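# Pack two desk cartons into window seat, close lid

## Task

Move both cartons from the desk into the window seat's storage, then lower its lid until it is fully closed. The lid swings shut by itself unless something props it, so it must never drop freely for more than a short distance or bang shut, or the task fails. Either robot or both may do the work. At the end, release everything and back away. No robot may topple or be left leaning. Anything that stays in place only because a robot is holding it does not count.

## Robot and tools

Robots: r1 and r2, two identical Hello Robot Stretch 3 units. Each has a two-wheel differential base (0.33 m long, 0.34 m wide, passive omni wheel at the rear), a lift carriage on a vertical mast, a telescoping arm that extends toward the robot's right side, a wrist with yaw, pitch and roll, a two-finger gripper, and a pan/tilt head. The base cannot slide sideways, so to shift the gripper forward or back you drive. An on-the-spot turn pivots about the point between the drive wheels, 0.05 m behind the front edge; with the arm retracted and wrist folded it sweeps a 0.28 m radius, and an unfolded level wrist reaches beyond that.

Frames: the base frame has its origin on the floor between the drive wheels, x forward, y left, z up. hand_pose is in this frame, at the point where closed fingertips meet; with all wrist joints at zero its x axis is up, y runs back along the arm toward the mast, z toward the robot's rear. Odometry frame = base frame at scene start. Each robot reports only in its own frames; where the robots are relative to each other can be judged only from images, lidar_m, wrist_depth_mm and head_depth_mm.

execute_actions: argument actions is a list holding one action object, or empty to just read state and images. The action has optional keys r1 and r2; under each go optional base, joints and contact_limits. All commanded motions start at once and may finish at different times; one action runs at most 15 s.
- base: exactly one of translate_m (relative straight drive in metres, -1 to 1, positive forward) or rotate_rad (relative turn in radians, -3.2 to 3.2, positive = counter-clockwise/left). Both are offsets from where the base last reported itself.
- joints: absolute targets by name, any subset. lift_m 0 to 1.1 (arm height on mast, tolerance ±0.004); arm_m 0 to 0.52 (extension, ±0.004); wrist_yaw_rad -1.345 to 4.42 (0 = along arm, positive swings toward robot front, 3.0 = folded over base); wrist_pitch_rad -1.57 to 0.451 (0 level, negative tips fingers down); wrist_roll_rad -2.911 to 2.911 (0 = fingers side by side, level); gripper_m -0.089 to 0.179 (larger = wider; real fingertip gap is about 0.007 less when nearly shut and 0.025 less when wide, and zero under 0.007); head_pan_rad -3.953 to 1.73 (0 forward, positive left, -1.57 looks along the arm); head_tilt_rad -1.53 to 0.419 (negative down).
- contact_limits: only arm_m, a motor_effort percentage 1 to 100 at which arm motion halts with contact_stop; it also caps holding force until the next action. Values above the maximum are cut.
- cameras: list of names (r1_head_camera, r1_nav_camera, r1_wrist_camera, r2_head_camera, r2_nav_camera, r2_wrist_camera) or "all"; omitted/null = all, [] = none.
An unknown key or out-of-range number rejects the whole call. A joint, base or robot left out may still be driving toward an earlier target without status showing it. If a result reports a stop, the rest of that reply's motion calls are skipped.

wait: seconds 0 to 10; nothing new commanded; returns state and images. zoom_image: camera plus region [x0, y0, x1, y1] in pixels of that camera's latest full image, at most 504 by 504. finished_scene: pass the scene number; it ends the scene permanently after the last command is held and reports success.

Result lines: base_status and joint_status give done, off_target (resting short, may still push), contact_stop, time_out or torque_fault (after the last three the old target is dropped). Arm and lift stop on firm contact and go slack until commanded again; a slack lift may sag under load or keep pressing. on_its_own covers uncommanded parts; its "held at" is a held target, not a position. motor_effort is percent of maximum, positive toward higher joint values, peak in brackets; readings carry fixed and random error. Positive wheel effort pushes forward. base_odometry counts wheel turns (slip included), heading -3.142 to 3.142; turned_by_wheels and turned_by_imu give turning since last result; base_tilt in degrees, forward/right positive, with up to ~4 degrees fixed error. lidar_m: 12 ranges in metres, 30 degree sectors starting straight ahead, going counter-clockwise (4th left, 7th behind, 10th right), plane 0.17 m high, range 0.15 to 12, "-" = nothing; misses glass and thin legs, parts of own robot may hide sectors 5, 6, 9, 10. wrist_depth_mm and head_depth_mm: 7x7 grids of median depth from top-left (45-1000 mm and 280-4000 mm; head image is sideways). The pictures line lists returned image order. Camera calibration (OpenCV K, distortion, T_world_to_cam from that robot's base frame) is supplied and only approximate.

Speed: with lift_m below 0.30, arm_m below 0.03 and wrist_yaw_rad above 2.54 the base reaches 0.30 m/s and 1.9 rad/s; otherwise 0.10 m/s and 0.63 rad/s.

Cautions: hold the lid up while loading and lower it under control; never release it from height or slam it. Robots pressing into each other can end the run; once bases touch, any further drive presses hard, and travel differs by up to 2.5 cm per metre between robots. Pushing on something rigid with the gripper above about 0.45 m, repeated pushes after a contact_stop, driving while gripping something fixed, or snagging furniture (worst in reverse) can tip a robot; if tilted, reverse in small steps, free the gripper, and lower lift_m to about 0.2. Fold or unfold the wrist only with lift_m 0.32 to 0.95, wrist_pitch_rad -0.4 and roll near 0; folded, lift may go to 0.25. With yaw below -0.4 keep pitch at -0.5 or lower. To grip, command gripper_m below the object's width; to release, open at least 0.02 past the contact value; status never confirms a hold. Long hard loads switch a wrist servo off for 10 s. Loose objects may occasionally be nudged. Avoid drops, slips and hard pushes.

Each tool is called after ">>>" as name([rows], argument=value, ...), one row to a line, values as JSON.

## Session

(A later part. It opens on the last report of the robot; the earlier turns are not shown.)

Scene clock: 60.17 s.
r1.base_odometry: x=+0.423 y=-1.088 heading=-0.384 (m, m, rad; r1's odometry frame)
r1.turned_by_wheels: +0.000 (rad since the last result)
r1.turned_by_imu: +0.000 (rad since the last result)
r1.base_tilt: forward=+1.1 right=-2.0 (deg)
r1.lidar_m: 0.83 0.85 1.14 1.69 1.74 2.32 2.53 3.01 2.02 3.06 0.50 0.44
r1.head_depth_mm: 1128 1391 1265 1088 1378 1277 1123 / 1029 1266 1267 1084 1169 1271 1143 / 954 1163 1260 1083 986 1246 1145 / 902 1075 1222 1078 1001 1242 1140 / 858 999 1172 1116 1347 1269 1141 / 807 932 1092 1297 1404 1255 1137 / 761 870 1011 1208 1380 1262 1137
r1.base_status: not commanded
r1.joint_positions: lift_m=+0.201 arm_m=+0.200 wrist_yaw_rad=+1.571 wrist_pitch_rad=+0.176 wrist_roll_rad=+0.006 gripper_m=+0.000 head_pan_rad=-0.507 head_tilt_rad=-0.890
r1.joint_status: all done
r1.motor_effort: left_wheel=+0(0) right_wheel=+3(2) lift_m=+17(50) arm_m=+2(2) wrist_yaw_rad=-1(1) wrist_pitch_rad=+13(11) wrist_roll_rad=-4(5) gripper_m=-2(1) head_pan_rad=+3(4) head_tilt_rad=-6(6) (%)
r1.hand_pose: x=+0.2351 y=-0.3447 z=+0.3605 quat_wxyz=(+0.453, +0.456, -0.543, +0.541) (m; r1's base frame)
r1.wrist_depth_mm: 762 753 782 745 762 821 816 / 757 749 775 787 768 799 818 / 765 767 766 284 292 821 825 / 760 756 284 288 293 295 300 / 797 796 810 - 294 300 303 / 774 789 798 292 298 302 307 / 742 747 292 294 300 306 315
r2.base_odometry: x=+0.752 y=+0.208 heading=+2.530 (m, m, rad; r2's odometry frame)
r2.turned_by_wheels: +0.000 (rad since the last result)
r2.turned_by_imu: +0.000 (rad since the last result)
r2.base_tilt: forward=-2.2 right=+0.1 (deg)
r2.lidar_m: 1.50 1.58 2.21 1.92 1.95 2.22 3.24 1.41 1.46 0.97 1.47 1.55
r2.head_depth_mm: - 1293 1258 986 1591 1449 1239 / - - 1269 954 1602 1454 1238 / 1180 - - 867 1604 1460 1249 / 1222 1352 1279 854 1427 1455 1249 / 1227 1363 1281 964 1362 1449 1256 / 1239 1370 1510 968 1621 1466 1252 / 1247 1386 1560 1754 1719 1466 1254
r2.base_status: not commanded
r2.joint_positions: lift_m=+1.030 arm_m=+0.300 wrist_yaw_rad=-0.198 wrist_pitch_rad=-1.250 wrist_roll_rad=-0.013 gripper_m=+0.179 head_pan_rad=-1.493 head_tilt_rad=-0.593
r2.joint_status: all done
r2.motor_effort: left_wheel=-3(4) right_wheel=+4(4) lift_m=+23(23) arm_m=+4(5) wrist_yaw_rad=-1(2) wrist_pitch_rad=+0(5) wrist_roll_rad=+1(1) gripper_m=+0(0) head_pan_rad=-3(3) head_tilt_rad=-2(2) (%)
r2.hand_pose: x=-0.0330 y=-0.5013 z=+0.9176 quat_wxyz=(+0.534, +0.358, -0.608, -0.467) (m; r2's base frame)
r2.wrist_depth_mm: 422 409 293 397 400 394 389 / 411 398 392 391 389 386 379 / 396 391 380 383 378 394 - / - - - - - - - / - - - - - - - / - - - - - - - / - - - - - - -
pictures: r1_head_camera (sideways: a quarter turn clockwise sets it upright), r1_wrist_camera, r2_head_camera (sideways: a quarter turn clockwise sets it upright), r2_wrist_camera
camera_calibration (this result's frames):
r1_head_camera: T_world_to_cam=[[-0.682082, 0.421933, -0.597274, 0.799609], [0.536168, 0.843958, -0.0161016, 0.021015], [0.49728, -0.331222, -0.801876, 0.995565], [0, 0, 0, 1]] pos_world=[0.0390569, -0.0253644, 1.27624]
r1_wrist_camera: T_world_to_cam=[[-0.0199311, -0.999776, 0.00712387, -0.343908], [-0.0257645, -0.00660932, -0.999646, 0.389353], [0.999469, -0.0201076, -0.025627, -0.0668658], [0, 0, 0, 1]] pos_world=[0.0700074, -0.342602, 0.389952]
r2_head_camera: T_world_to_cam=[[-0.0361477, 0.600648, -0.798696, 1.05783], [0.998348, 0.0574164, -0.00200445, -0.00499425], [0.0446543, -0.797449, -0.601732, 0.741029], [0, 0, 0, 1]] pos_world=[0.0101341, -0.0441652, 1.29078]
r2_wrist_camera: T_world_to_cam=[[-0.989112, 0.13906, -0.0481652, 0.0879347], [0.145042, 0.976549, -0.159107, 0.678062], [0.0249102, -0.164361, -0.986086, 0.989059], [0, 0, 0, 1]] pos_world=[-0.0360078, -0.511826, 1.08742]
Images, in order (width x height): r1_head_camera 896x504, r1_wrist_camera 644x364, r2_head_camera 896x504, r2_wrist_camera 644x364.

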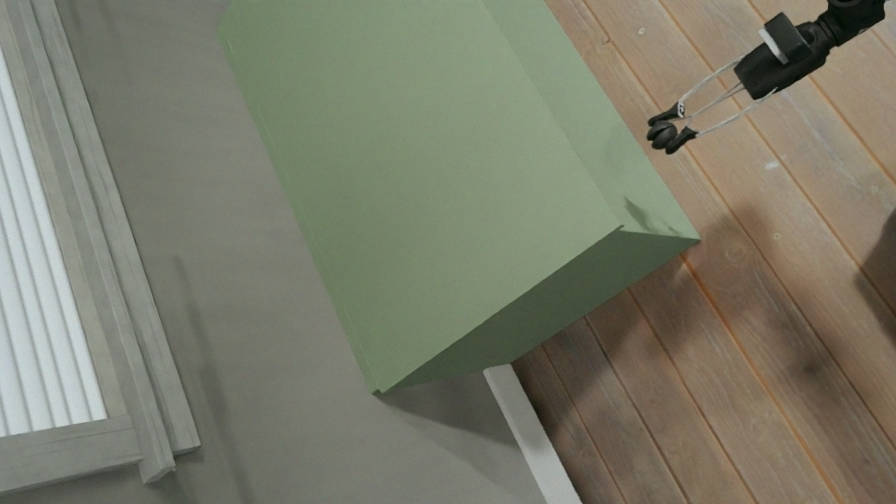

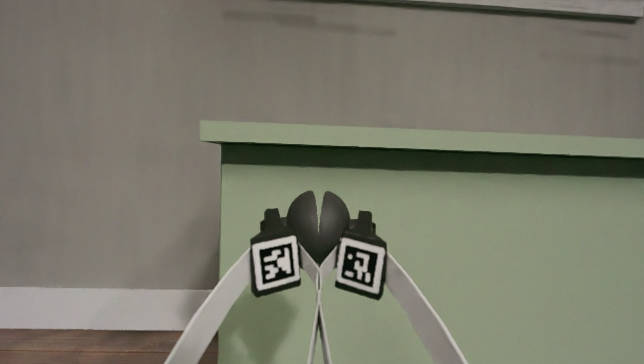

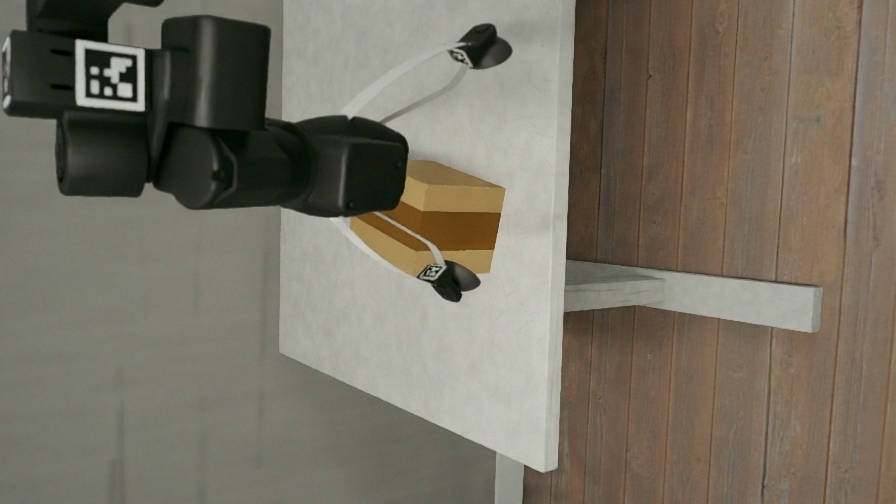

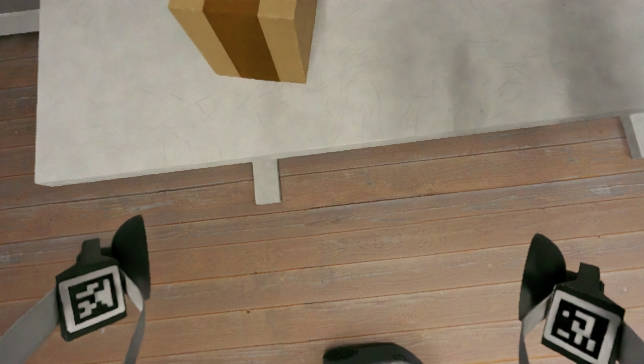

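>>> execute_actions([
  {"r1":{"base":{"translate_m":0.09}},"r2":{"base":{"rotate_rad":-0.8}}},
], cameras=[])

>>> execute_actions([
  {"r1":{"joints":{"lift_m":0.27}},"r2":{"base":{"translate_m":0.25}}},
], cameras=["r1_wrist_camera"])

>>> execute_actions([
  {"r2":{"base":{"rotate_rad":0.55},"joints":{"wrist_yaw_rad":0,"arm_m":0.43,"head_tilt_rad":-0.75}}},
], cameras=["r1_head_camera","r2_head_camera","r2_wrist_camera"])

Scene clock: 71.77 s.
r1.base_odometry: x=+0.507 y=-1.121 heading=-0.384 (m, m, rad; r1's odometry frame)
r1.turned_by_wheels: +0.000 (rad since the last result)
r1.turned_by_imu: +0.001 (rad since the last result)
r1.base_tilt: forward=+0.9 right=-2.0 (deg)
r1.lidar_m: 0.74 0.76 1.01 1.69 1.74 2.32 2.62 3.09 2.16 1.11 0.37 0.38
r1.head_depth_mm: 970 1234 1269 1092 1006 1273 1124 / 914 1123 1260 1087 953 1253 1145 / 864 1029 1206 1085 953 1129 1143 / 810 949 1143 1078 999 1226 1142 / 758 861 1048 1100 1345 1257 1140 / 712 791 962 1164 1369 1263 1139 / 675 769 895 1062 1299 1254 1135
r1.base_status: done
r1.joint_positions: lift_m=+0.201 arm_m=+0.200 wrist_yaw_rad=+1.571 wrist_pitch_rad=+0.176 wrist_roll_rad=+0.006 gripper_m=+0.000 head_pan_rad=-0.507 head_tilt_rad=-0.890
r1.joint_status: not commanded
r1.motor_effort: left_wheel=+0(2) right_wheel=+2(7) lift_m=+16(16) arm_m=+2(2) wrist_yaw_rad=-1(1) wrist_pitch_rad=+13(14) wrist_roll_rad=-4(4) gripper_m=-2(2) head_pan_rad=+4(3) head_tilt_rad=-6(4) (%)
r1.hand_pose: x=+0.2351 y=-0.3447 z=+0.3605 quat_wxyz=(+0.453, +0.456, -0.543, +0.541) (m; r1's base frame)
r1.wrist_depth_mm: 668 665 669 679 698 694 733 / 664 666 677 696 705 720 733 / 670 675 167 170 174 177 180 / 667 670 189 194 197 200 205 / 693 696 193 - 200 202 208 / 690 711 194 200 202 205 210 / 670 693 197 200 205 205 209
r2.base_odometry: x=+0.752 y=+0.208 heading=+1.730 (m, m, rad; r2's odometry frame)
r2.turned_by_wheels: -0.800 (rad since the last result)
r2.turned_by_imu: -0.811 (rad since the last result)
r2.base_tilt: forward=-2.1 right=+0.1 (deg)
r2.lidar_m: 1.64 1.51 1.51 1.76 2.35 1.92 2.17 3.25 2.72 1.42 1.41 0.97
r2.head_depth_mm: - 2420 1386 2249 1728 1454 1243 / - - 1121 2151 1687 1455 1248 / 1727 - - 1884 1744 1453 1249 / 1627 1742 1279 1074 1749 1459 1255 / 1510 1634 1280 983 1758 1471 1251 / 1403 1524 1292 969 1659 1460 1255 / 1306 1418 1287 971 848 1460 1258
r2.base_status: done
r2.joint_positions: lift_m=+1.030 arm_m=+0.300 wrist_yaw_rad=-0.198 wrist_pitch_rad=-1.250 wrist_roll_rad=-0.013 gripper_m=+0.179 head_pan_rad=-1.493 head_tilt_rad=-0.593
r2.joint_status: not commanded
r2.motor_effort: left_wheel=+3(9) right_wheel=-2(9) lift_m=+23(23) arm_m=+4(4) wrist_yaw_rad=-2(3) wrist_pitch_rad=+1(0) wrist_roll_rad=+1(0) gripper_m=+0(1) head_pan_rad=-3(4) head_tilt_rad=-2(2) (%)
r2.hand_pose: x=-0.0330 y=-0.5012 z=+0.9176 quat_wxyz=(+0.534, +0.358, -0.608, -0.467) (m; r2's base frame)
r2.wrist_depth_mm: 416 413 430 - - - - / 407 400 - - - - - / 393 408 - - - - - / 383 - - - - - - / 394 - - - - - - / - - - - - - - / - - - - - 994 -
pictures: none
No camera images: the call's "cameras" was empty. Leave "cameras" out to get every camera's image.

Scene clock: 75.20 s.
r1.base_odometry: x=+0.507 y=-1.121 heading=-0.385 (m, m, rad; r1's odometry frame)
r1.turned_by_wheels: -0.001 (rad since the last result)
r1.turned_by_imu: +0.000 (rad since the last result)
r1.base_tilt: forward=+0.6 right=-2.0 (deg)
r1.lidar_m: 0.74 0.76 1.01 1.69 1.74 2.32 2.62 3.09 2.47 1.12 0.37 0.38
r1.head_depth_mm: 973 1230 1266 1085 1007 1294 1123 / 918 1122 1257 1089 968 1250 1142 / 867 1031 1201 1081 952 1112 1143 / 809 953 1145 1082 998 1229 1142 / 757 864 1048 1102 1345 1265 1139 / 710 791 967 1169 1364 1258 1138 / 675 772 898 1065 1300 1255 1137
r1.base_status: not commanded
r1.joint_positions: lift_m=+0.269 arm_m=+0.200 wrist_yaw_rad=+1.571 wrist_pitch_rad=+0.039 wrist_roll_rad=+0.005 gripper_m=+0.000 head_pan_rad=-0.507 head_tilt_rad=-0.890
r1.joint_status: all done
r1.on_its_own: right_wheel is at rest, and its effort (+20) is outside its rest range (-18 to +18); wrist_pitch_rad is at rest, and its effort (+88) is outside its rest range (-20 to +32)
r1.motor_effort: left_wheel=-4(4) right_wheel=+20(20) lift_m=+68(69) arm_m=+2(2) wrist_yaw_rad=-1(1) wrist_pitch_rad=+88(89) wrist_roll_rad=-4(4) gripper_m=-2(2) head_pan_rad=+2(3) head_tilt_rad=-5(6) (%)
r1.hand_pose: x=+0.2356 y=-0.3447 z=+0.3936 quat_wxyz=(+0.489, +0.492, -0.511, +0.508) (m; r1's base frame)
r1.wrist_depth_mm: 623 637 636 637 645 692 678 / 646 648 665 660 676 692 712 / 652 663 658 501 625 721 688 / 675 674 168 169 173 176 185 / 706 721 195 - 203 206 210 / 716 721 202 207 211 212 218 / 660 673 211 212 217 220 226
r2.base_odometry: x=+0.712 y=+0.455 heading=+1.730 (m, m, rad; r2's odometry frame)
r2.turned_by_wheels: +0.000 (rad since the last result)
r2.turned_by_imu: +0.000 (rad since the last result)
r2.base_tilt: forward=-2.2 right=+0.1 (deg)
r2.lidar_m: 1.45 1.33 1.32 1.55 2.52 2.14 2.37 3.41 2.39 1.42 0.78 0.78
r2.head_depth_mm: - 2101 1172 1066 1736 1448 1240 / - - 1264 973 1736 1453 1242 / 1500 - - 942 1659 1454 1248 / 1420 1567 1276 943 819 1459 1247 / 1310 1435 1274 964 775 1459 1252 / 1225 1332 1284 966 774 1369 1255 / 1144 1240 1279 971 675 662 1257
r2.base_status: done
r2.joint_positions: lift_m=+1.030 arm_m=+0.300 wrist_yaw_rad=-0.198 wrist_pitch_rad=-1.250 wrist_roll_rad=-0.013 gripper_m=+0.179 head_pan_rad=-1.493 head_tilt_rad=-0.593
r2.joint_status: not commanded
r2.motor_effort: left_wheel=+3(9) right_wheel=-3(5) lift_m=+23(23) arm_m=+4(4) wrist_yaw_rad=-2(2) wrist_pitch_rad=+0(0) wrist_roll_rad=+1(1) gripper_m=+0(0) head_pan_rad=-5(2) head_tilt_rad=-2(2) (%)
r2.hand_pose: x=-0.0330 y=-0.5012 z=+0.9176 quat_wxyz=(+0.534, +0.358, -0.608, -0.467) (m; r2's base frame)
r2.wrist_depth_mm: 418 414 404 403 - - - / 402 401 394 394 - - - / 397 386 384 - - - - / 383 379 376 - - - - / 343 369 381 - - - - / 295 359 - - - - - / 351 373 - - - 995 -
pictures: r1_wrist_camera
camera_calibration (this result's frames):
r1_wrist_camera: T_world_to_cam=[[-0.0187982, -0.999765, 0.0107898, -0.345838], [-0.161591, -0.00761186, -0.986828, 0.449018], [0.986679, -0.0202941, -0.16141, -0.0101121], [0, 0, 0, 1]] pos_world=[0.0760336, -0.342544, 0.445203]
Images, in order (width x height): r1_wrist_camera 644x364.

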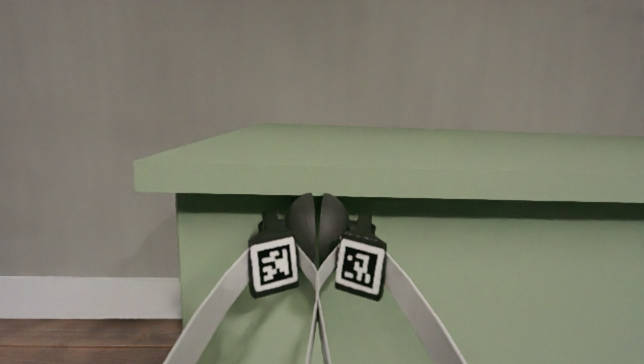

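Scene clock: 77.40 s.
r1.base_odometry: x=+0.507 y=-1.121 heading=-0.385 (m, m, rad; r1's odometry frame)
r1.turned_by_wheels: +0.000 (rad since the last result)
r1.turned_by_imu: +0.000 (rad since the last result)
r1.base_tilt: forward=+0.7 right=-2.1 (deg)
r1.lidar_m: 0.74 0.76 1.01 1.69 1.74 2.32 2.62 3.07 2.35 1.12 0.37 0.37
r1.head_depth_mm: 973 1236 1269 1089 1006 1293 1126 / 920 1123 1258 1087 969 1245 1145 / 865 1031 1205 1083 948 1115 1145 / 809 950 1142 1080 995 1227 1141 / 759 863 1049 1100 1344 1261 1137 / 711 790 967 1166 1369 1260 1138 / 676 768 898 1069 1303 1262 1137
r1.base_status: not commanded
r1.joint_positions: lift_m=+0.269 arm_m=+0.200 wrist_yaw_rad=+1.571 wrist_pitch_rad=+0.039 wrist_roll_rad=+0.005 gripper_m=+0.000 head_pan_rad=-0.507 head_tilt_rad=-0.890
r1.joint_status: not commanded
r1.on_its_own: right_wheel is at rest, and its effort (+20) is outside its rest range (-18 to +18); wrist_pitch_rad is at rest, and its effort (+89) is outside its rest range (-20 to +32)
r1.motor_effort: left_wheel=-4(4) right_wheel=+20(20) lift_m=+69(68) arm_m=+2(2) wrist_yaw_rad=-2(1) wrist_pitch_rad=+89(88) wrist_roll_rad=-3(3) gripper_m=-3(3) head_pan_rad=+3(3) head_tilt_rad=-4(5) (%)
r1.hand_pose: x=+0.2356 y=-0.3447 z=+0.3936 quat_wxyz=(+0.489, +0.492, -0.511, +0.508) (m; r1's base frame)
r1.wrist_depth_mm: 618 635 648 653 665 670 679 / 630 658 647 670 675 704 706 / 660 671 661 503 613 700 705 / 666 686 166 169 173 176 184 / 710 690 196 - 202 208 210 / 721 720 202 209 211 213 219 / 680 675 210 214 217 219 226
r2.base_odometry: x=+0.712 y=+0.455 heading=+2.280 (m, m, rad; r2's odometry frame)
r2.turned_by_wheels: +0.550 (rad since the last result)
r2.turned_by_imu: +0.557 (rad since the last result)
r2.base_tilt: forward=-2.2 right=+0.1 (deg)
r2.lidar_m: 1.33 1.33 1.58 2.52 2.24 2.42 3.42 1.48 1.40 0.78 1.24 1.47
r2.head_depth_mm: 1182 1247 972 795 1468 1328 1173 / 1184 1243 971 796 1474 1332 1172 / - 1164 771 716 1448 1342 1170 / 1113 1209 949 741 724 1334 1178 / 1095 1195 978 802 723 1314 1177 / 1073 1170 982 800 707 1341 1181 / 1058 1176 1299 1514 1477 1339 1178
r2.base_status: done
r2.joint_positions: lift_m=+1.030 arm_m=+0.430 wrist_yaw_rad=-0.002 wrist_pitch_rad=-1.251 wrist_roll_rad=-0.013 gripper_m=+0.179 head_pan_rad=-1.493 head_tilt_rad=-0.741
r2.joint_status: all done
r2.motor_effort: left_wheel=-2(9) right_wheel=+3(9) lift_m=+24(23) arm_m=+4(5) wrist_yaw_rad=+1(1) wrist_pitch_rad=+0(0) wrist_roll_rad=+1(1) gripper_m=+0(1) head_pan_rad=-4(3) head_tilt_rad=-3(11) (%)
r2.hand_pose: x=-0.0217 y=-0.6322 z=+0.9176 quat_wxyz=(+0.577, +0.416, -0.570, -0.412) (m; r2's base frame)
r2.wrist_depth_mm: 738 415 407 399 400 396 389 / 888 399 396 391 386 381 378 / - 387 382 381 376 372 366 / - 378 373 251 360 358 358 / - 369 362 242 353 354 354 / - 357 354 237 346 343 340 / - 348 347 231 334 337 -
pictures: r1_head_camera (sideways: a quarter turn clockwise sets it upright), r2_head_camera (sideways: a quarter turn clockwise sets it upright), r2_wrist_camera
camera_calibration (this result's frames):
r1_head_camera: T_world_to_cam=[[-0.682082, 0.421933, -0.597274, 0.799609], [0.536168, 0.843958, -0.0161016, 0.021015], [0.49728, -0.331222, -0.801876, 0.995565], [0, 0, 0, 1]] pos_world=[0.0390569, -0.0253644, 1.27624]
r2_head_camera: T_world_to_cam=[[-0.0447245, 0.711218, -0.701547, 0.931262], [0.998309, 0.0579178, -0.0049272, -0.00118958], [0.0371277, -0.700581, -0.712606, 0.885294], [0, 0, 0, 1]] pos_world=[0.0099688, -0.0420412, 1.28418]
r2_wrist_camera: T_world_to_cam=[[-0.997238, -0.0564784, -0.0482268, -0.0064357], [-0.0482119, 0.98625, -0.158068, 0.805241], [0.0564911, -0.155307, -0.98625, 0.973761], [0, 0, 0, 1]] pos_world=[-0.0226046, -0.643301, 1.08734]
Images, in order (width x height): r1_head_camera 896x504, r2_head_camera 896x504, r2_wrist_camera 644x364.

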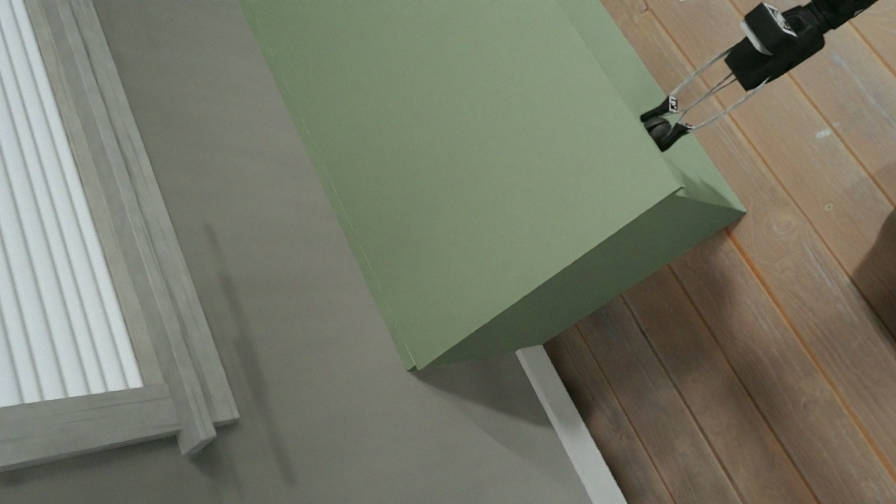

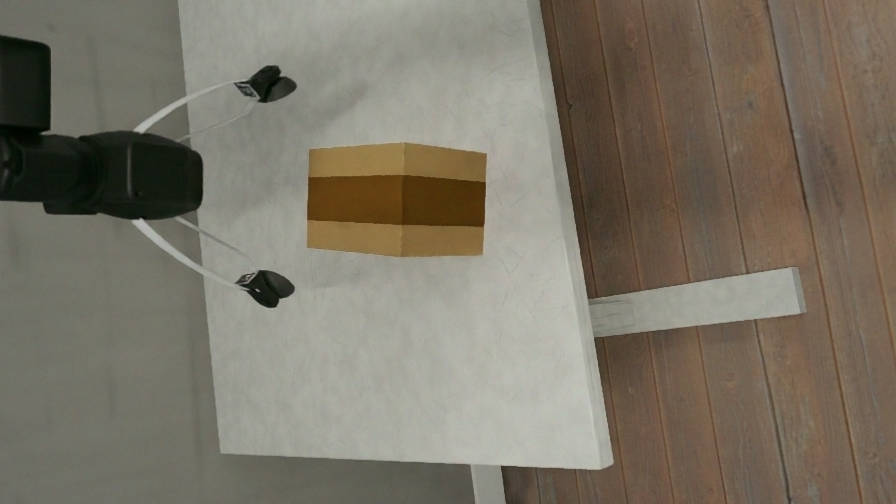

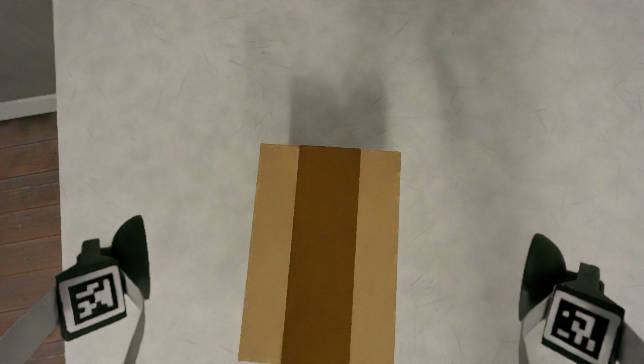

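>>> execute_actions([
  {"r1":{"joints":{"lift_m":0.2}},"r2":{"joints":{"lift_m":0.905}}},
], cameras=["r2_head_camera","r2_wrist_camera"])

Scene clock: 86.10 s.
r1.base_odometry: x=+0.507 y=-1.121 heading=-0.384 (m, m, rad; r1's odometry frame)
r1.turned_by_wheels: +0.001 (rad since the last result)
r1.turned_by_imu: +0.001 (rad since the last result)
r1.base_tilt: forward=+0.9 right=-2.1 (deg)
r1.lidar_m: 0.74 0.76 1.01 1.69 1.73 2.32 2.62 3.10 2.34 1.11 0.37 0.37
r1.head_depth_mm: 972 1230 1265 1085 1011 1270 1128 / 917 1120 1254 1091 952 1246 1144 / 865 1028 1200 1081 953 1116 1144 / 808 949 1145 1082 994 1226 1144 / 759 863 1046 1099 1343 1258 1143 / 709 790 964 1162 1370 1256 1134 / 675 770 898 1068 1303 1259 1134
r1.base_status: not commanded
r1.joint_positions: lift_m=+0.201 arm_m=+0.200 wrist_yaw_rad=+1.571 wrist_pitch_rad=+0.004 wrist_roll_rad=+0.005 gripper_m=+0.000 head_pan_rad=-0.507 head_tilt_rad=-0.890
r1.joint_status: all done
r1.on_its_own: wrist_pitch_rad is held at +0.022, not at your +0.200, by its stall guard, which is not easing now
r1.motor_effort: left_wheel=+0(0) right_wheel=+2(3) lift_m=+16(49) arm_m=+2(2) wrist_yaw_rad=-1(1) wrist_pitch_rad=+10(10) wrist_roll_rad=-3(3) gripper_m=-2(2) head_pan_rad=+3(3) head_tilt_rad=-7(6) (%)
r1.hand_pose: x=+0.2350 y=-0.3447 z=+0.3163 quat_wxyz=(+0.498, +0.500, -0.502, +0.500) (m; r1's base frame)
r1.wrist_depth_mm: 605 169 148 151 152 156 159 / 633 635 176 178 180 183 185 / 669 672 182 184 187 190 192 / 683 691 188 192 195 198 200 / 712 706 195 - 202 204 210 / 681 705 202 209 212 214 218 / 528 560 212 215 219 222 228
r2.base_odometry: x=+0.712 y=+0.455 heading=+2.280 (m, m, rad; r2's odometry frame)
r2.turned_by_wheels: +0.000 (rad since the last result)
r2.turned_by_imu: +0.000 (rad since the last result)
r2.base_tilt: forward=-2.1 right=+0.2 (deg)
r2.lidar_m: 1.32 1.33 1.57 2.52 2.23 2.41 3.42 1.48 1.40 0.78 1.24 1.47
r2.head_depth_mm: 1141 - 942 796 1468 1334 1169 / 1108 - 976 798 1472 1330 1173 / 1113 - 724 717 1440 1337 1179 / 1108 1206 979 741 725 1336 1178 / 1093 1195 978 799 724 1308 1177 / 1075 1170 979 802 710 1340 1181 / 1058 1178 1305 1523 1488 1339 1184
r2.base_status: not commanded
r2.joint_positions: lift_m=+0.905 arm_m=+0.430 wrist_yaw_rad=-0.002 wrist_pitch_rad=-1.251 wrist_roll_rad=-0.013 gripper_m=+0.179 head_pan_rad=-1.493 head_tilt_rad=-0.741
r2.joint_status: all done
r2.motor_effort: left_wheel=-3(2) right_wheel=+3(3) lift_m=+14(21) arm_m=+4(4) wrist_yaw_rad=+1(0) wrist_pitch_rad=+0(0) wrist_roll_rad=+0(1) gripper_m=+0(0) head_pan_rad=-3(3) head_tilt_rad=-3(3) (%)
r2.hand_pose: x=-0.0217 y=-0.6322 z=+0.7932 quat_wxyz=(+0.577, +0.416, -0.570, -0.412) (m; r2's base frame)
r2.wrist_depth_mm: 276 271 269 267 262 258 256 / 264 261 132 130 129 250 248 / 259 257 129 126 125 244 242 / 249 249 125 123 123 238 235 / 245 243 122 120 119 233 230 / 242 121 118 117 116 227 225 / 231 228 115 114 113 220 -
pictures: r2_head_camera (sideways: a quarter turn clockwise sets it upright), r2_wrist_camera
camera_calibration (this result's frames):
r2_head_camera: T_world_to_cam=[[-0.0447244, 0.711218, -0.701547, 0.931262], [0.998309, 0.0579178, -0.00492719, -0.00118959], [0.0371278, -0.700581, -0.712606, 0.885294], [0, 0, 0, 1]] pos_world=[0.0099688, -0.0420412, 1.28418]
r2_wrist_camera: T_world_to_cam=[[-0.997238, -0.0564786, -0.0482268, -0.0124324], [-0.0482121, 0.986251, -0.158066, 0.785586], [0.0564911, -0.155305, -0.98625, 0.851131], [0, 0, 0, 1]] pos_world=[-0.0226046, -0.643302, 0.963003]
Images, in order (width x height): r2_head_camera 896x504, r2_wrist_camera 644x364.

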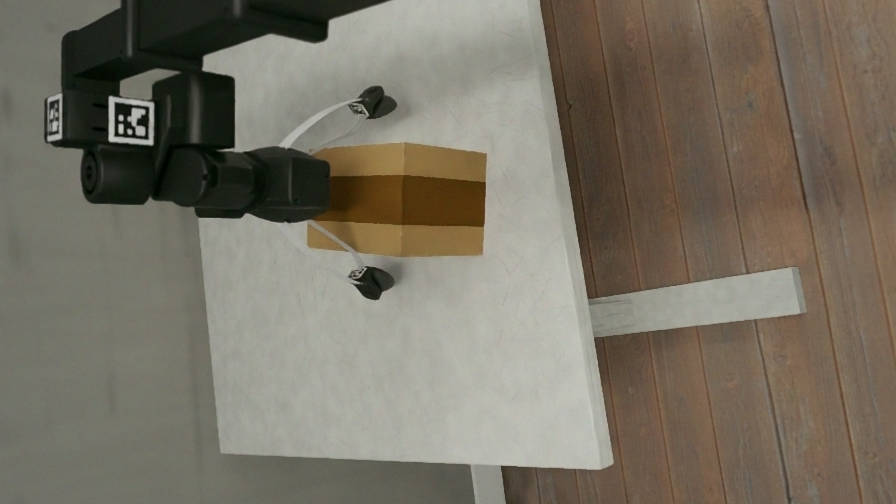

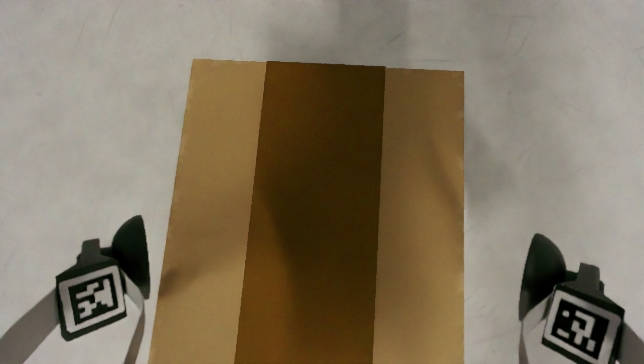

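>>> execute_actions([
  {"r1":{"joints":{"lift_m":0.16,"wrist_pitch_rad":-0.55,"wrist_yaw_rad":-1.3,"head_pan_rad":-1.3,"head_tilt_rad":-1.15}},"r2":{"joints":{"lift_m":0.89}}},
], cameras=[])

>>> execute_actions([
  {"r1":{"base":{"translate_m":0.2}},"r2":{"joints":{"gripper_m":0.04}}},
], cameras=[])

>>> execute_actions([
  {"r2":{"joints":{"lift_m":0.95}}},
], cameras=["r1_head_camera","r2_head_camera"])

Scene clock: 102.77 s.
r1.base_odometry: x=+0.507 y=-1.121 heading=-0.384 (m, m, rad; r1's odometry frame)
r1.turned_by_wheels: +0.000 (rad since the last result)
r1.turned_by_imu: +0.001 (rad since the last result)
r1.base_tilt: forward=+1.0 right=-2.1 (deg)
r1.lidar_m: 0.74 0.76 1.01 1.69 1.74 2.32 2.62 3.09 2.34 1.11 0.37 0.38
r1.head_depth_mm: 1838 1664 1528 1399 1301 1212 1141 / 1820 1666 1519 1398 1282 1225 - / 1810 1657 1510 1402 1284 - - / 1816 1624 1503 1393 1287 - - / 1200 1103 1245 1356 1290 1197 1133 / 1197 1091 996 939 1255 1195 1120 / 1189 1080 991 926 1254 1196 1118
r1.base_status: not commanded
r1.joint_positions: lift_m=+0.161 arm_m=+0.200 wrist_yaw_rad=-1.298 wrist_pitch_rad=-0.562 wrist_roll_rad=+0.004 gripper_m=+0.000 head_pan_rad=-1.293 head_tilt_rad=-1.136
r1.joint_status: all done
r1.motor_effort: left_wheel=+0(0) right_wheel=+2(2) lift_m=+16(15) arm_m=+2(2) wrist_yaw_rad=-2(2) wrist_pitch_rad=+7(13) wrist_roll_rad=-3(3) gripper_m=-2(2) head_pan_rad=-1(36) head_tilt_rad=-8(31) (%)
r1.hand_pose: x=-0.2179 y=-0.3996 z=+0.1424 quat_wxyz=(+0.421, -0.255, -0.660, -0.567) (m; r1's base frame)
r1.wrist_depth_mm: 670 693 712 739 775 764 804 / 532 542 563 572 580 598 602 / 447 452 455 476 476 485 501 / 379 385 385 394 401 409 421 / 330 336 343 - 348 354 362 / 293 294 298 296 310 312 314 / 263 267 268 273 276 277 279
r2.base_odometry: x=+0.712 y=+0.455 heading=+2.280 (m, m, rad; r2's odometry frame)
r2.turned_by_wheels: +0.000 (rad since the last result)
r2.turned_by_imu: +0.000 (rad since the last result)
r2.base_tilt: forward=-2.1 right=+0.1 (deg)
r2.lidar_m: 1.33 1.33 1.58 2.53 2.23 2.07 3.41 1.48 1.39 0.78 1.24 1.47
r2.head_depth_mm: 1153 - 941 795 1482 1328 1175 / 1123 - 975 797 1477 1332 1174 / 1125 - 724 716 1439 1335 1178 / 1111 1212 979 741 725 1337 1179 / 1095 1197 980 799 724 1321 1178 / 1078 1175 985 800 711 1337 1180 / 1062 1185 1306 1512 1481 1342 1181
r2.base_status: not commanded
r2.joint_positions: lift_m=+0.890 arm_m=+0.430 wrist_yaw_rad=+0.002 wrist_pitch_rad=-1.250 wrist_roll_rad=-0.013 gripper_m=+0.179 head_pan_rad=-1.493 head_tilt_rad=-0.741
r2.joint_status: all done
r2.motor_effort: left_wheel=+5(6) right_wheel=-8(13) lift_m=+12(14) arm_m=+4(4) wrist_yaw_rad=-2(2) wrist_pitch_rad=+0(0) wrist_roll_rad=+1(1) gripper_m=+0(0) head_pan_rad=-4(2) head_tilt_rad=-3(3) (%)
r2.hand_pose: x=-0.0215 y=-0.6325 z=+0.7784 quat_wxyz=(+0.578, +0.417, -0.569, -0.411) (m; r2's base frame)
r2.wrist_depth_mm: 259 256 252 249 246 243 240 / 250 248 117 115 114 234 233 / 246 239 114 112 111 229 226 / 237 235 110 109 108 223 220 / 231 227 107 106 105 217 216 / - 106 105 103 103 211 211 / 217 104 102 100 100 205 -
pictures: none
No camera images: the call's "cameras" was empty. Leave "cameras" out to get every camera's image.

Scene clock: 105.90 s.
r1.base_odometry: x=+0.692 y=-1.196 heading=-0.384 (m, m, rad; r1's odometry frame)
r1.turned_by_wheels: +0.000 (rad since the last result)
r1.turned_by_imu: +0.001 (rad since the last result)
r1.base_tilt: forward=+0.8 right=-2.1 (deg)
r1.lidar_m: 0.54 0.55 0.74 1.70 1.74 2.34 2.81 2.47 2.49 0.27 0.27 0.37
r1.head_depth_mm: 1840 1671 1527 1402 1306 1212 1138 / 1837 1666 1522 1399 1281 1220 - / 1826 1126 1479 1391 1288 - - / 1209 1098 1006 935 1261 - - / 1200 1092 998 921 1189 1201 1136 / 1196 1085 999 920 1241 1198 1121 / 1137 1085 990 928 1253 1194 1118
r1.base_status: done
r1.joint_positions: lift_m=+0.161 arm_m=+0.200 wrist_yaw_rad=-1.298 wrist_pitch_rad=-0.563 wrist_roll_rad=+0.004 gripper_m=+0.000 head_pan_rad=-1.293 head_tilt_rad=-1.136
r1.joint_status: not commanded
r1.motor_effort: left_wheel=+0(0) right_wheel=+2(7) lift_m=+16(16) arm_m=+1(2) wrist_yaw_rad=-2(2) wrist_pitch_rad=+7(7) wrist_roll_rad=-3(3) gripper_m=-2(1) head_pan_rad=-3(3) head_tilt_rad=-7(8) (%)
r1.hand_pose: x=-0.2178 y=-0.3995 z=+0.1423 quat_wxyz=(+0.421, -0.255, -0.661, -0.567) (m; r1's base frame)
r1.wrist_depth_mm: 666 681 726 731 744 806 805 / 532 547 561 567 574 609 612 / 442 455 461 465 473 491 497 / 380 382 389 399 402 405 412 / 328 332 342 - 345 354 361 / 291 296 295 296 310 311 317 / 262 264 268 270 275 277 282
r2.base_odometry: x=+0.712 y=+0.455 heading=+2.280 (m, m, rad; r2's odometry frame)
r2.turned_by_wheels: +0.000 (rad since the last result)
r2.turned_by_imu: +0.000 (rad since the last result)
r2.base_tilt: forward=-2.2 right=+0.1 (deg)
r2.lidar_m: 1.33 1.33 1.58 2.52 2.24 2.23 3.41 1.48 1.40 0.78 1.24 1.47
r2.head_depth_mm: 1154 - 944 796 1465 1333 1172 / 1121 - 974 798 1479 1331 1176 / 1120 - 724 717 1437 1334 1177 / 1114 1211 981 741 723 1336 1174 / 1097 1192 980 801 725 1316 1179 / 1077 1172 981 801 707 1335 1181 / 1057 1183 1307 1522 1482 1342 1181
r2.base_status: not commanded
r2.joint_positions: lift_m=+0.890 arm_m=+0.430 wrist_yaw_rad=+0.004 wrist_pitch_rad=-1.250 wrist_roll_rad=-0.013 gripper_m=+0.050 head_pan_rad=-1.493 head_tilt_rad=-0.741
r2.joint_status: gripper_m off_target (ended at +0.050, target +0.040)
r2.on_its_own: gripper_m is held at +0.049, not at your +0.040, by its stall guard, which is still easing
r2.motor_effort: left_wheel=+4(8) right_wheel=-6(14) lift_m=+12(12) arm_m=+4(4) wrist_yaw_rad=-4(4) wrist_pitch_rad=+0(0) wrist_roll_rad=+0(1) gripper_m=-34(100) head_pan_rad=-4(3) head_tilt_rad=-3(3) (%)
r2.hand_pose: x=-0.0214 y=-0.6324 z=+0.7784 quat_wxyz=(+0.578, +0.418, -0.568, -0.410) (m; r2's base frame)
r2.wrist_depth_mm: 258 258 255 251 247 244 240 / 252 252 118 116 115 233 235 / 243 243 115 113 112 228 227 / 239 236 112 110 109 222 222 / 231 230 108 107 106 161 217 / 228 106 105 104 103 102 212 / 219 216 103 102 101 100 205
pictures: none
No camera images: the call's "cameras" was empty. Leave "cameras" out to get every camera's image.

Scene clock: 107.27 s.
r1.base_odometry: x=+0.692 y=-1.196 heading=-0.384 (m, m, rad; r1's odometry frame)
r1.turned_by_wheels: +0.000 (rad since the last result)
r1.turned_by_imu: +0.000 (rad since the last result)
r1.base_tilt: forward=+0.8 right=-2.0 (deg)
r1.lidar_m: 0.54 0.55 0.74 1.70 1.75 2.32 2.81 2.47 2.50 0.27 0.27 0.37
r1.head_depth_mm: 1829 1672 1514 1401 1298 1215 1139 / 1827 1670 1514 1400 1283 1220 - / 1817 1131 1478 1396 1282 - - / 1204 1096 1006 936 1251 - - / 1199 1087 999 924 1189 1205 1133 / 1197 1085 999 920 1246 1200 1122 / 1141 1081 996 925 1256 1195 1121
r1.base_status: not commanded
r1.joint_positions: lift_m=+0.161 arm_m=+0.200 wrist_yaw_rad=-1.298 wrist_pitch_rad=-0.563 wrist_roll_rad=+0.004 gripper_m=+0.000 head_pan_rad=-1.293 head_tilt_rad=-1.136
r1.joint_status: not commanded
r1.motor_effort: left_wheel=+0(0) right_wheel=+2(2) lift_m=+16(15) arm_m=+2(1) wrist_yaw_rad=-2(1) wrist_pitch_rad=+7(7) wrist_roll_rad=-3(3) gripper_m=-4(2) head_pan_rad=-2(3) head_tilt_rad=-8(8) (%)
r1.hand_pose: x=-0.2178 y=-0.3995 z=+0.1423 quat_wxyz=(+0.421, -0.255, -0.661, -0.567) (m; r1's base frame)
r1.wrist_depth_mm: 677 679 701 714 758 778 805 / 536 542 553 571 577 601 608 / 440 445 457 473 477 485 498 / 378 384 389 397 399 406 418 / 332 334 339 - 352 355 361 / 294 298 300 296 308 312 315 / 263 264 269 268 275 279 279
r2.base_odometry: x=+0.712 y=+0.455 heading=+2.280 (m, m, rad; r2's odometry frame)
r2.turned_by_wheels: +0.000 (rad since the last result)
r2.turned_by_imu: -0.001 (rad since the last result)
r2.base_tilt: forward=-2.3 right=+0.1 (deg)
r2.lidar_m: 1.33 1.33 1.57 2.52 2.23 2.22 3.42 1.48 1.39 0.78 1.24 1.47
r2.head_depth_mm: - 1205 970 794 1467 1329 1173 / - 1203 972 775 1478 1335 1178 / 1085 - 641 688 1438 1338 1179 / 1113 1208 934 760 722 1330 1179 / 1093 1194 976 800 725 1316 1180 / 1078 1179 983 800 709 1334 1182 / 1064 1176 1304 1513 1485 1339 1179
r2.base_status: not commanded
r2.joint_positions: lift_m=+0.949 arm_m=+0.430 wrist_yaw_rad=+0.001 wrist_pitch_rad=-1.268 wrist_roll_rad=-0.013 gripper_m=+0.059 head_pan_rad=-1.493 head_tilt_rad=-0.741
r2.joint_status: all done
r2.on_its_own: gripper_m is held at +0.057, not at your +0.040, by its stall guard, which is still easing
r2.motor_effort: left_wheel=-2(5) right_wheel=+3(9) lift_m=+27(28) arm_m=+4(4) wrist_yaw_rad=-2(4) wrist_pitch_rad=+6(7) wrist_roll_rad=+1(1) gripper_m=-37(55) head_pan_rad=-3(2) head_tilt_rad=-3(3) (%)
r2.hand_pose: x=-0.0216 y=-0.6279 z=+0.8364 quat_wxyz=(+0.574, +0.422, -0.565, -0.416) (m; r2's base frame)
r2.wrist_depth_mm: 317 314 312 305 302 298 296 / 310 307 134 130 128 290 289 / 302 297 126 123 122 287 282 / 294 293 119 117 116 278 273 / 287 285 113 111 110 112 271 / 281 109 108 106 105 105 264 / 274 270 103 102 101 102 260
pictures: r1_head_camera (sideways: a quarter turn clockwise sets it upright), r2_head_camera (sideways: a quarter turn clockwise sets it upright)
camera_calibration (this result's frames):
r1_head_camera: T_world_to_cam=[[-0.216332, 0.897571, -0.384143, 0.519138], [0.974576, 0.222032, -0.0300458, 0.036487], [0.058324, -0.380877, -0.922784, 1.15538], [0, 0, 0, 1]] pos_world=[0.00936042, -0.0340088, 1.26668]
r2_head_camera: T_world_to_cam=[[-0.0447244, 0.711218, -0.701547, 0.931262], [0.998309, 0.0579178, -0.00492719, -0.00118959], [0.0371278, -0.700581, -0.712606, 0.885294], [0, 0, 0, 1]] pos_world=[0.0099688, -0.0420412, 1.28418]
Images, in order (width x height): r1_head_camera 896x504, r2_head_camera 896x504.

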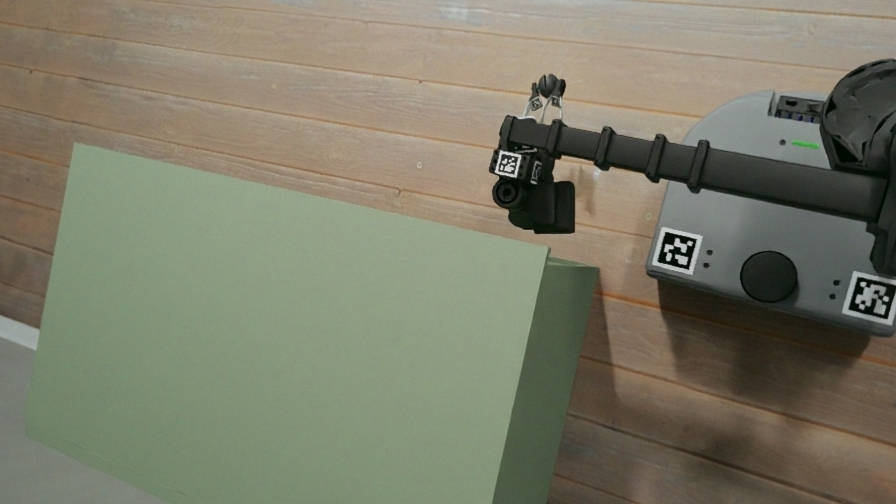

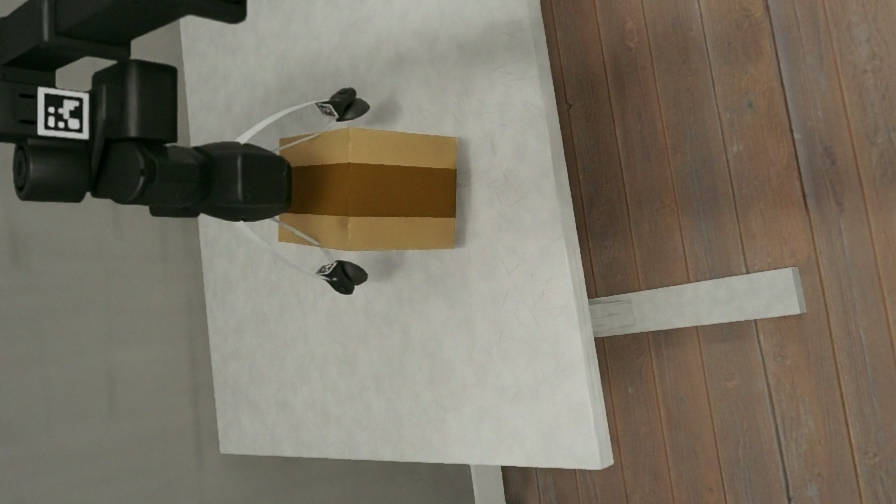

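>>> execute_actions([
  {"r2":{"joints":{"lift_m":0.9}}},
], cameras=[])

>>> execute_actions([
  {"r2":{"joints":{"gripper_m":0.179}}},
], cameras=[])

>>> execute_actions([
  {"r2":{"joints":{"lift_m":0.915,"arm_m":0.445}}},
], cameras=[])

>>> execute_actions([
  {"r2":{"joints":{"gripper_m":0.06}}},
], cameras=["r2_head_camera","r2_wrist_camera"])

Scene clock: 114.60 s.
r1.base_odometry: x=+0.692 y=-1.196 heading=-0.384 (m, m, rad; r1's odometry frame)
r1.turned_by_wheels: +0.000 (rad since the last result)
r1.turned_by_imu: +0.001 (rad since the last result)
r1.base_tilt: forward=+0.7 right=-1.8 (deg)
r1.lidar_m: 0.54 0.55 0.74 1.70 1.74 2.33 2.81 2.48 2.49 0.27 0.27 0.37
r1.head_depth_mm: 1843 1664 1522 1406 1302 1214 1139 / 1829 1662 1514 1400 1281 1225 - / 1823 1130 1479 1399 1278 - - / 1204 1093 1003 936 1253 - - / 1198 1090 999 923 1187 1205 1133 / 1193 1087 995 922 1237 1190 1120 / 1140 1078 993 924 1255 1190 1120
r1.base_status: not commanded
r1.joint_positions: lift_m=+0.161 arm_m=+0.200 wrist_yaw_rad=-1.298 wrist_pitch_rad=-0.563 wrist_roll_rad=+0.004 gripper_m=+0.000 head_pan_rad=-1.293 head_tilt_rad=-1.136
r1.joint_status: not commanded
r1.motor_effort: left_wheel=+0(0) right_wheel=+2(2) lift_m=+17(15) arm_m=+1(2) wrist_yaw_rad=-2(2) wrist_pitch_rad=+7(7) wrist_roll_rad=-3(3) gripper_m=-3(3) head_pan_rad=-3(3) head_tilt_rad=-7(9) (%)
r1.hand_pose: x=-0.2178 y=-0.3995 z=+0.1423 quat_wxyz=(+0.421, -0.255, -0.661, -0.567) (m; r1's base frame)
r1.wrist_depth_mm: 672 693 721 726 759 793 801 / 533 546 547 570 576 608 633 / 437 448 453 475 480 483 495 / 378 383 391 393 402 414 412 / 333 333 343 - 346 358 356 / 292 295 298 297 311 311 312 / 263 266 268 270 273 278 277
r2.base_odometry: x=+0.712 y=+0.455 heading=+2.280 (m, m, rad; r2's odometry frame)
r2.turned_by_wheels: +0.000 (rad since the last result)
r2.turned_by_imu: -0.001 (rad since the last result)
r2.base_tilt: forward=-2.3 right=+0.1 (deg)
r2.lidar_m: 1.33 1.33 1.58 2.52 2.23 2.22 3.43 1.48 1.40 0.78 1.24 1.47
r2.head_depth_mm: 1145 - 941 793 1474 1326 1177 / 1117 1115 972 776 1473 1328 1174 / 1114 - 714 704 1439 1336 1179 / 1111 1207 977 745 723 1338 1177 / 1095 1196 981 800 723 1312 1179 / 1072 1170 983 802 709 1343 1175 / 1063 1178 1297 1519 1484 1339 1179
r2.base_status: not commanded
r2.joint_positions: lift_m=+0.900 arm_m=+0.430 wrist_yaw_rad=+0.001 wrist_pitch_rad=-1.268 wrist_roll_rad=-0.013 gripper_m=+0.100 head_pan_rad=-1.493 head_tilt_rad=-0.741
r2.joint_status: all done
r2.on_its_own: gripper_m is held at +0.099, not at your +0.040, by its stall guard, which is still easing
r2.motor_effort: left_wheel=-2(3) right_wheel=+2(3) lift_m=+17(25) arm_m=+4(4) wrist_yaw_rad=-1(2) wrist_pitch_rad=+6(8) wrist_roll_rad=+1(1) gripper_m=-21(32) head_pan_rad=-4(3) head_tilt_rad=-2(3) (%)
r2.hand_pose: x=-0.0216 y=-0.6280 z=+0.7871 quat_wxyz=(+0.574, +0.422, -0.565, -0.416) (m; r2's base frame)
r2.wrist_depth_mm: 263 260 258 255 252 247 245 / 256 253 123 120 119 240 238 / 249 247 118 116 115 234 233 / 243 241 114 112 111 227 228 / 239 238 110 108 107 108 222 / 233 108 107 105 104 103 218 / 225 224 103 102 101 101 214
pictures: none
No camera images: the call's "cameras" was empty. Leave "cameras" out to get every camera's image.

Scene clock: 116.43 s.
r1.base_odometry: x=+0.692 y=-1.196 heading=-0.384 (m, m, rad; r1's odometry frame)
r1.turned_by_wheels: +0.000 (rad since the last result)
r1.turned_by_imu: +0.000 (rad since the last result)
r1.base_tilt: forward=+0.8 right=-2.0 (deg)
r1.lidar_m: 0.54 0.56 0.74 1.70 1.75 2.33 2.82 2.48 2.50 0.27 0.27 0.37
r1.head_depth_mm: 1839 1672 1528 1403 1303 1214 1140 / 1826 1655 1525 1395 1283 1224 - / 1820 1133 1475 1398 1277 - - / 1203 1095 1007 935 1251 - - / 1201 1091 999 921 1185 1200 1131 / 1197 1089 996 920 1242 1193 1118 / 1142 1083 993 923 1254 1191 1117
r1.base_status: not commanded
r1.joint_positions: lift_m=+0.161 arm_m=+0.200 wrist_yaw_rad=-1.298 wrist_pitch_rad=-0.563 wrist_roll_rad=+0.004 gripper_m=+0.000 head_pan_rad=-1.293 head_tilt_rad=-1.136
r1.joint_status: not commanded
r1.motor_effort: left_wheel=+0(0) right_wheel=+2(2) lift_m=+16(15) arm_m=+1(2) wrist_yaw_rad=-2(2) wrist_pitch_rad=+7(7) wrist_roll_rad=-3(3) gripper_m=-2(1) head_pan_rad=-2(2) head_tilt_rad=-8(9) (%)
r1.hand_pose: x=-0.2178 y=-0.3995 z=+0.1423 quat_wxyz=(+0.421, -0.255, -0.661, -0.567) (m; r1's base frame)
r1.wrist_depth_mm: 676 689 707 704 755 778 824 / 521 547 555 566 575 612 607 / 440 450 459 467 472 481 494 / 372 385 388 394 405 411 411 / 330 335 344 - 349 356 359 / 293 298 297 294 311 309 315 / 260 268 270 270 274 277 281
r2.base_odometry: x=+0.712 y=+0.455 heading=+2.280 (m, m, rad; r2's odometry frame)
r2.turned_by_wheels: +0.000 (rad since the last result)
r2.turned_by_imu: +0.000 (rad since the last result)
r2.base_tilt: forward=-2.2 right=+0.1 (deg)
r2.lidar_m: 1.33 1.33 1.58 2.52 2.23 2.22 3.42 1.48 1.39 0.78 1.24 1.47
r2.head_depth_mm: 1147 - 942 794 1472 1328 1178 / 1114 1117 974 783 1479 1329 1170 / 1115 - 723 706 1446 1336 1175 / 1109 1208 978 755 724 1332 1177 / 1096 1192 979 801 725 1316 1179 / 1082 1171 977 801 710 1344 1177 / 1060 1180 1307 1517 1482 1338 1180
r2.base_status: not commanded
r2.joint_positions: lift_m=+0.900 arm_m=+0.430 wrist_yaw_rad=+0.001 wrist_pitch_rad=-1.258 wrist_roll_rad=-0.013 gripper_m=+0.179 head_pan_rad=-1.493 head_tilt_rad=-0.741
r2.joint_status: all done
r2.motor_effort: left_wheel=-3(5) right_wheel=+3(5) lift_m=+16(17) arm_m=+4(4) wrist_yaw_rad=-1(1) wrist_pitch_rad=+3(6) wrist_roll_rad=+1(0) gripper_m=+0(85) head_pan_rad=-3(3) head_tilt_rad=-3(2) (%)
r2.hand_pose: x=-0.0216 y=-0.6306 z=+0.7876 quat_wxyz=(+0.576, +0.419, -0.568, -0.413) (m; r2's base frame)
r2.wrist_depth_mm: 266 264 260 255 254 251 247 / 260 257 126 124 123 245 241 / 253 248 122 120 119 234 236 / 246 243 119 118 116 230 230 / 241 237 116 114 113 225 223 / 235 230 113 111 111 111 219 / 226 225 111 109 108 109 -
pictures: none
No camera images: the call's "cameras" was empty. Leave "cameras" out to get every camera's image.

Scene clock: 117.37 s.
r1.base_odometry: x=+0.692 y=-1.196 heading=-0.384 (m, m, rad; r1's odometry frame)
r1.turned_by_wheels: +0.000 (rad since the last result)
r1.turned_by_imu: +0.000 (rad since the last result)
r1.base_tilt: forward=+0.9 right=-2.2 (deg)
r1.lidar_m: 0.54 0.55 0.74 1.70 1.75 2.33 2.81 2.48 2.49 0.27 0.27 0.37
r1.head_depth_mm: 1830 1669 1528 1406 1297 1212 1137 / 1830 1660 1521 1405 1284 1228 - / 1826 1129 1480 1405 1278 - - / 1205 1095 1004 936 1253 - - / 1199 1091 1000 921 1189 1200 1133 / 1193 1086 997 921 1244 1197 1122 / 1140 1080 993 922 1252 1198 1116
r1.base_status: not commanded
r1.joint_positions: lift_m=+0.161 arm_m=+0.200 wrist_yaw_rad=-1.298 wrist_pitch_rad=-0.563 wrist_roll_rad=+0.004 gripper_m=+0.000 head_pan_rad=-1.293 head_tilt_rad=-1.136
r1.joint_status: not commanded
r1.motor_effort: left_wheel=+0(0) right_wheel=+2(2) lift_m=+16(15) arm_m=+1(1) wrist_yaw_rad=-2(2) wrist_pitch_rad=+7(7) wrist_roll_rad=-3(3) gripper_m=-2(3) head_pan_rad=-3(2) head_tilt_rad=-7(9) (%)
r1.hand_pose: x=-0.2178 y=-0.3995 z=+0.1423 quat_wxyz=(+0.421, -0.255, -0.661, -0.567) (m; r1's base frame)
r1.wrist_depth_mm: 674 683 696 719 739 789 802 / 534 536 550 573 586 599 608 / 437 450 445 467 478 484 500 / 382 382 392 394 400 413 419 / 330 335 341 - 347 347 360 / 292 294 298 297 306 310 314 / 262 266 270 271 275 279 282
r2.base_odometry: x=+0.712 y=+0.455 heading=+2.280 (m, m, rad; r2's odometry frame)
r2.turned_by_wheels: +0.000 (rad since the last result)
r2.turned_by_imu: +0.000 (rad since the last result)
r2.base_tilt: forward=-2.2 right=+0.1 (deg)
r2.lidar_m: 1.33 1.33 1.58 2.52 2.24 2.22 3.42 1.48 1.40 0.78 1.24 1.47
r2.head_depth_mm: 1132 - 939 794 1477 1327 1174 / 1110 1159 990 797 1471 1334 1171 / 1103 - 746 707 1440 1335 1175 / 1110 1207 993 758 723 1336 1177 / 1095 1194 982 800 724 1315 1180 / 1078 1168 981 802 707 1337 1176 / 1059 1175 1308 1513 1483 1340 1179
r2.base_status: not commanded
r2.joint_positions: lift_m=+0.915 arm_m=+0.445 wrist_yaw_rad=+0.001 wrist_pitch_rad=-1.257 wrist_roll_rad=-0.013 gripper_m=+0.179 head_pan_rad=-1.493 head_tilt_rad=-0.741
r2.joint_status: all done
r2.motor_effort: left_wheel=-2(3) right_wheel=+3(3) lift_m=+24(21) arm_m=+4(5) wrist_yaw_rad=+0(2) wrist_pitch_rad=+2(3) wrist_roll_rad=+1(1) gripper_m=+1(0) head_pan_rad=-2(4) head_tilt_rad=-2(3) (%)
r2.hand_pose: x=-0.0216 y=-0.6456 z=+0.8022 quat_wxyz=(+0.576, +0.419, -0.568, -0.413) (m; r2's base frame)
r2.wrist_depth_mm: 283 281 277 275 270 268 262 / 275 272 269 266 263 260 257 / 267 264 138 136 134 252 250 / 260 258 134 132 131 246 245 / 254 252 131 129 127 240 239 / 249 243 128 125 125 236 233 / 241 238 124 123 122 228 -
pictures: none
No camera images: the call's "cameras" was empty. Leave "cameras" out to get every camera's image.

Scene clock: 119.03 s.
r1.base_odometry: x=+0.692 y=-1.196 heading=-0.384 (m, m, rad; r1's odometry frame)
r1.turned_by_wheels: +0.000 (rad since the last result)
r1.turned_by_imu: +0.000 (rad since the last result)
r1.base_tilt: forward=+0.9 right=-2.2 (deg)
r1.lidar_m: 0.54 0.55 0.74 1.70 1.75 2.33 2.82 2.48 2.49 0.27 0.27 0.37
r1.head_depth_mm: 1838 1659 1520 1403 1304 1214 1136 / 1824 1664 1519 1396 1281 1225 - / 1833 1133 1478 1397 1288 - - / 1209 1095 1004 934 1254 - - / 1198 1089 1001 922 1187 1202 1134 / 1199 1085 994 919 1244 1198 1119 / 1143 1080 992 926 1252 1191 1117
r1.base_status: not commanded
r1.joint_positions: lift_m=+0.161 arm_m=+0.200 wrist_yaw_rad=-1.298 wrist_pitch_rad=-0.563 wrist_roll_rad=+0.004 gripper_m=+0.000 head_pan_rad=-1.293 head_tilt_rad=-1.136
r1.joint_status: not commanded
r1.motor_effort: left_wheel=+0(0) right_wheel=+2(2) lift_m=+16(15) arm_m=+2(2) wrist_yaw_rad=-2(2) wrist_pitch_rad=+7(7) wrist_roll_rad=-3(3) gripper_m=-1(3) head_pan_rad=-3(3) head_tilt_rad=-9(8) (%)
r1.hand_pose: x=-0.2178 y=-0.3995 z=+0.1423 quat_wxyz=(+0.421, -0.255, -0.661, -0.567) (m; r1's base frame)
r1.wrist_depth_mm: 670 702 719 724 741 779 783 / 530 545 553 558 583 587 612 / 443 451 464 473 477 489 497 / 375 379 389 394 403 412 418 / 327 333 335 - 348 352 356 / 291 297 298 294 310 308 319 / 261 266 267 270 275 281 284
r2.base_odometry: x=+0.712 y=+0.455 heading=+2.280 (m, m, rad; r2's odometry frame)
r2.turned_by_wheels: +0.000 (rad since the last result)
r2.turned_by_imu: +0.000 (rad since the last result)
r2.base_tilt: forward=-2.1 right=+0.2 (deg)
r2.lidar_m: 1.32 1.33 1.58 2.53 2.23 2.22 3.43 1.48 1.40 0.78 1.24 1.47
r2.head_depth_mm: 1129 - 944 796 1471 1324 1170 / 1108 1155 976 796 1470 1335 1172 / 1097 - 745 706 1435 1334 1173 / 1112 1212 978 758 723 1336 1176 / 1095 1192 975 799 725 1314 1180 / 1077 1175 982 800 709 1342 1181 / 1062 1178 1306 1510 1450 1339 1177
r2.base_status: not commanded
r2.joint_positions: lift_m=+0.915 arm_m=+0.445 wrist_yaw_rad=+0.000 wrist_pitch_rad=-1.257 wrist_roll_rad=-0.013 gripper_m=+0.061 head_pan_rad=-1.493 head_tilt_rad=-0.741
r2.joint_status: all done
r2.motor_effort: left_wheel=-5(5) right_wheel=+6(7) lift_m=+22(24) arm_m=+4(4) wrist_yaw_rad=+0(1) wrist_pitch_rad=+2(3) wrist_roll_rad=+1(0) gripper_m=-31(100) head_pan_rad=-3(3) head_tilt_rad=-3(3) (%)
r2.hand_pose: x=-0.0216 y=-0.6457 z=+0.8023 quat_wxyz=(+0.576, +0.418, -0.568, -0.413) (m; r2's base frame)
r2.wrist_depth_mm: 284 281 276 274 271 268 265 / 277 273 272 267 263 260 258 / 267 266 139 137 135 253 249 / 262 258 135 133 132 246 245 / 254 254 132 129 128 241 240 / 248 247 128 126 125 234 233 / 241 238 125 124 122 227 228
pictures: r2_head_camera (sideways: a quarter turn clockwise sets it upright), r2_wrist_camera
camera_calibration (this result's frames):
r2_head_camera: T_world_to_cam=[[-0.0447347, 0.711351, -0.701412, 0.931086], [0.998309, 0.0579187, -0.00493089, -0.00118477], [0.0371173, -0.700447, -0.712739, 0.885467], [0, 0, 0, 1]] pos_world=[0.00996854, -0.0420379, 1.28418]
r2_wrist_camera: T_world_to_cam=[[-0.997125, -0.0581401, -0.0485949, -0.0134134], [-0.0501471, 0.987104, -0.15202, 0.795966], [0.0568067, -0.149146, -0.987182, 0.862751], [0, 0, 0, 1]] pos_world=[-0.0224695, -0.657805, 0.972043]
Images, in order (width x height): r2_head_camera 896x504, r2_wrist_camera 644x364.

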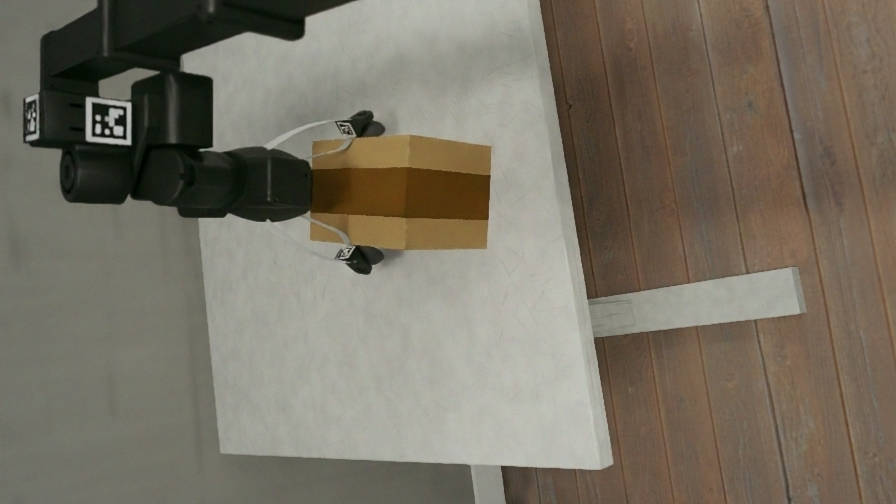

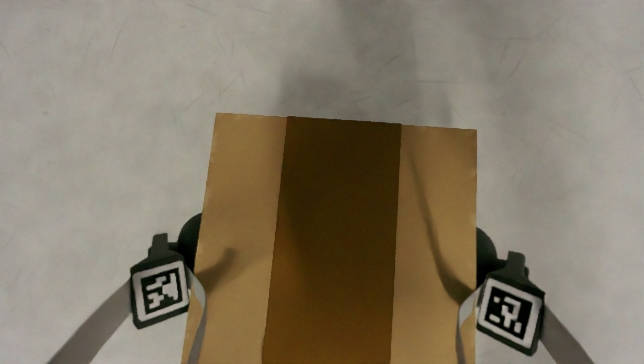

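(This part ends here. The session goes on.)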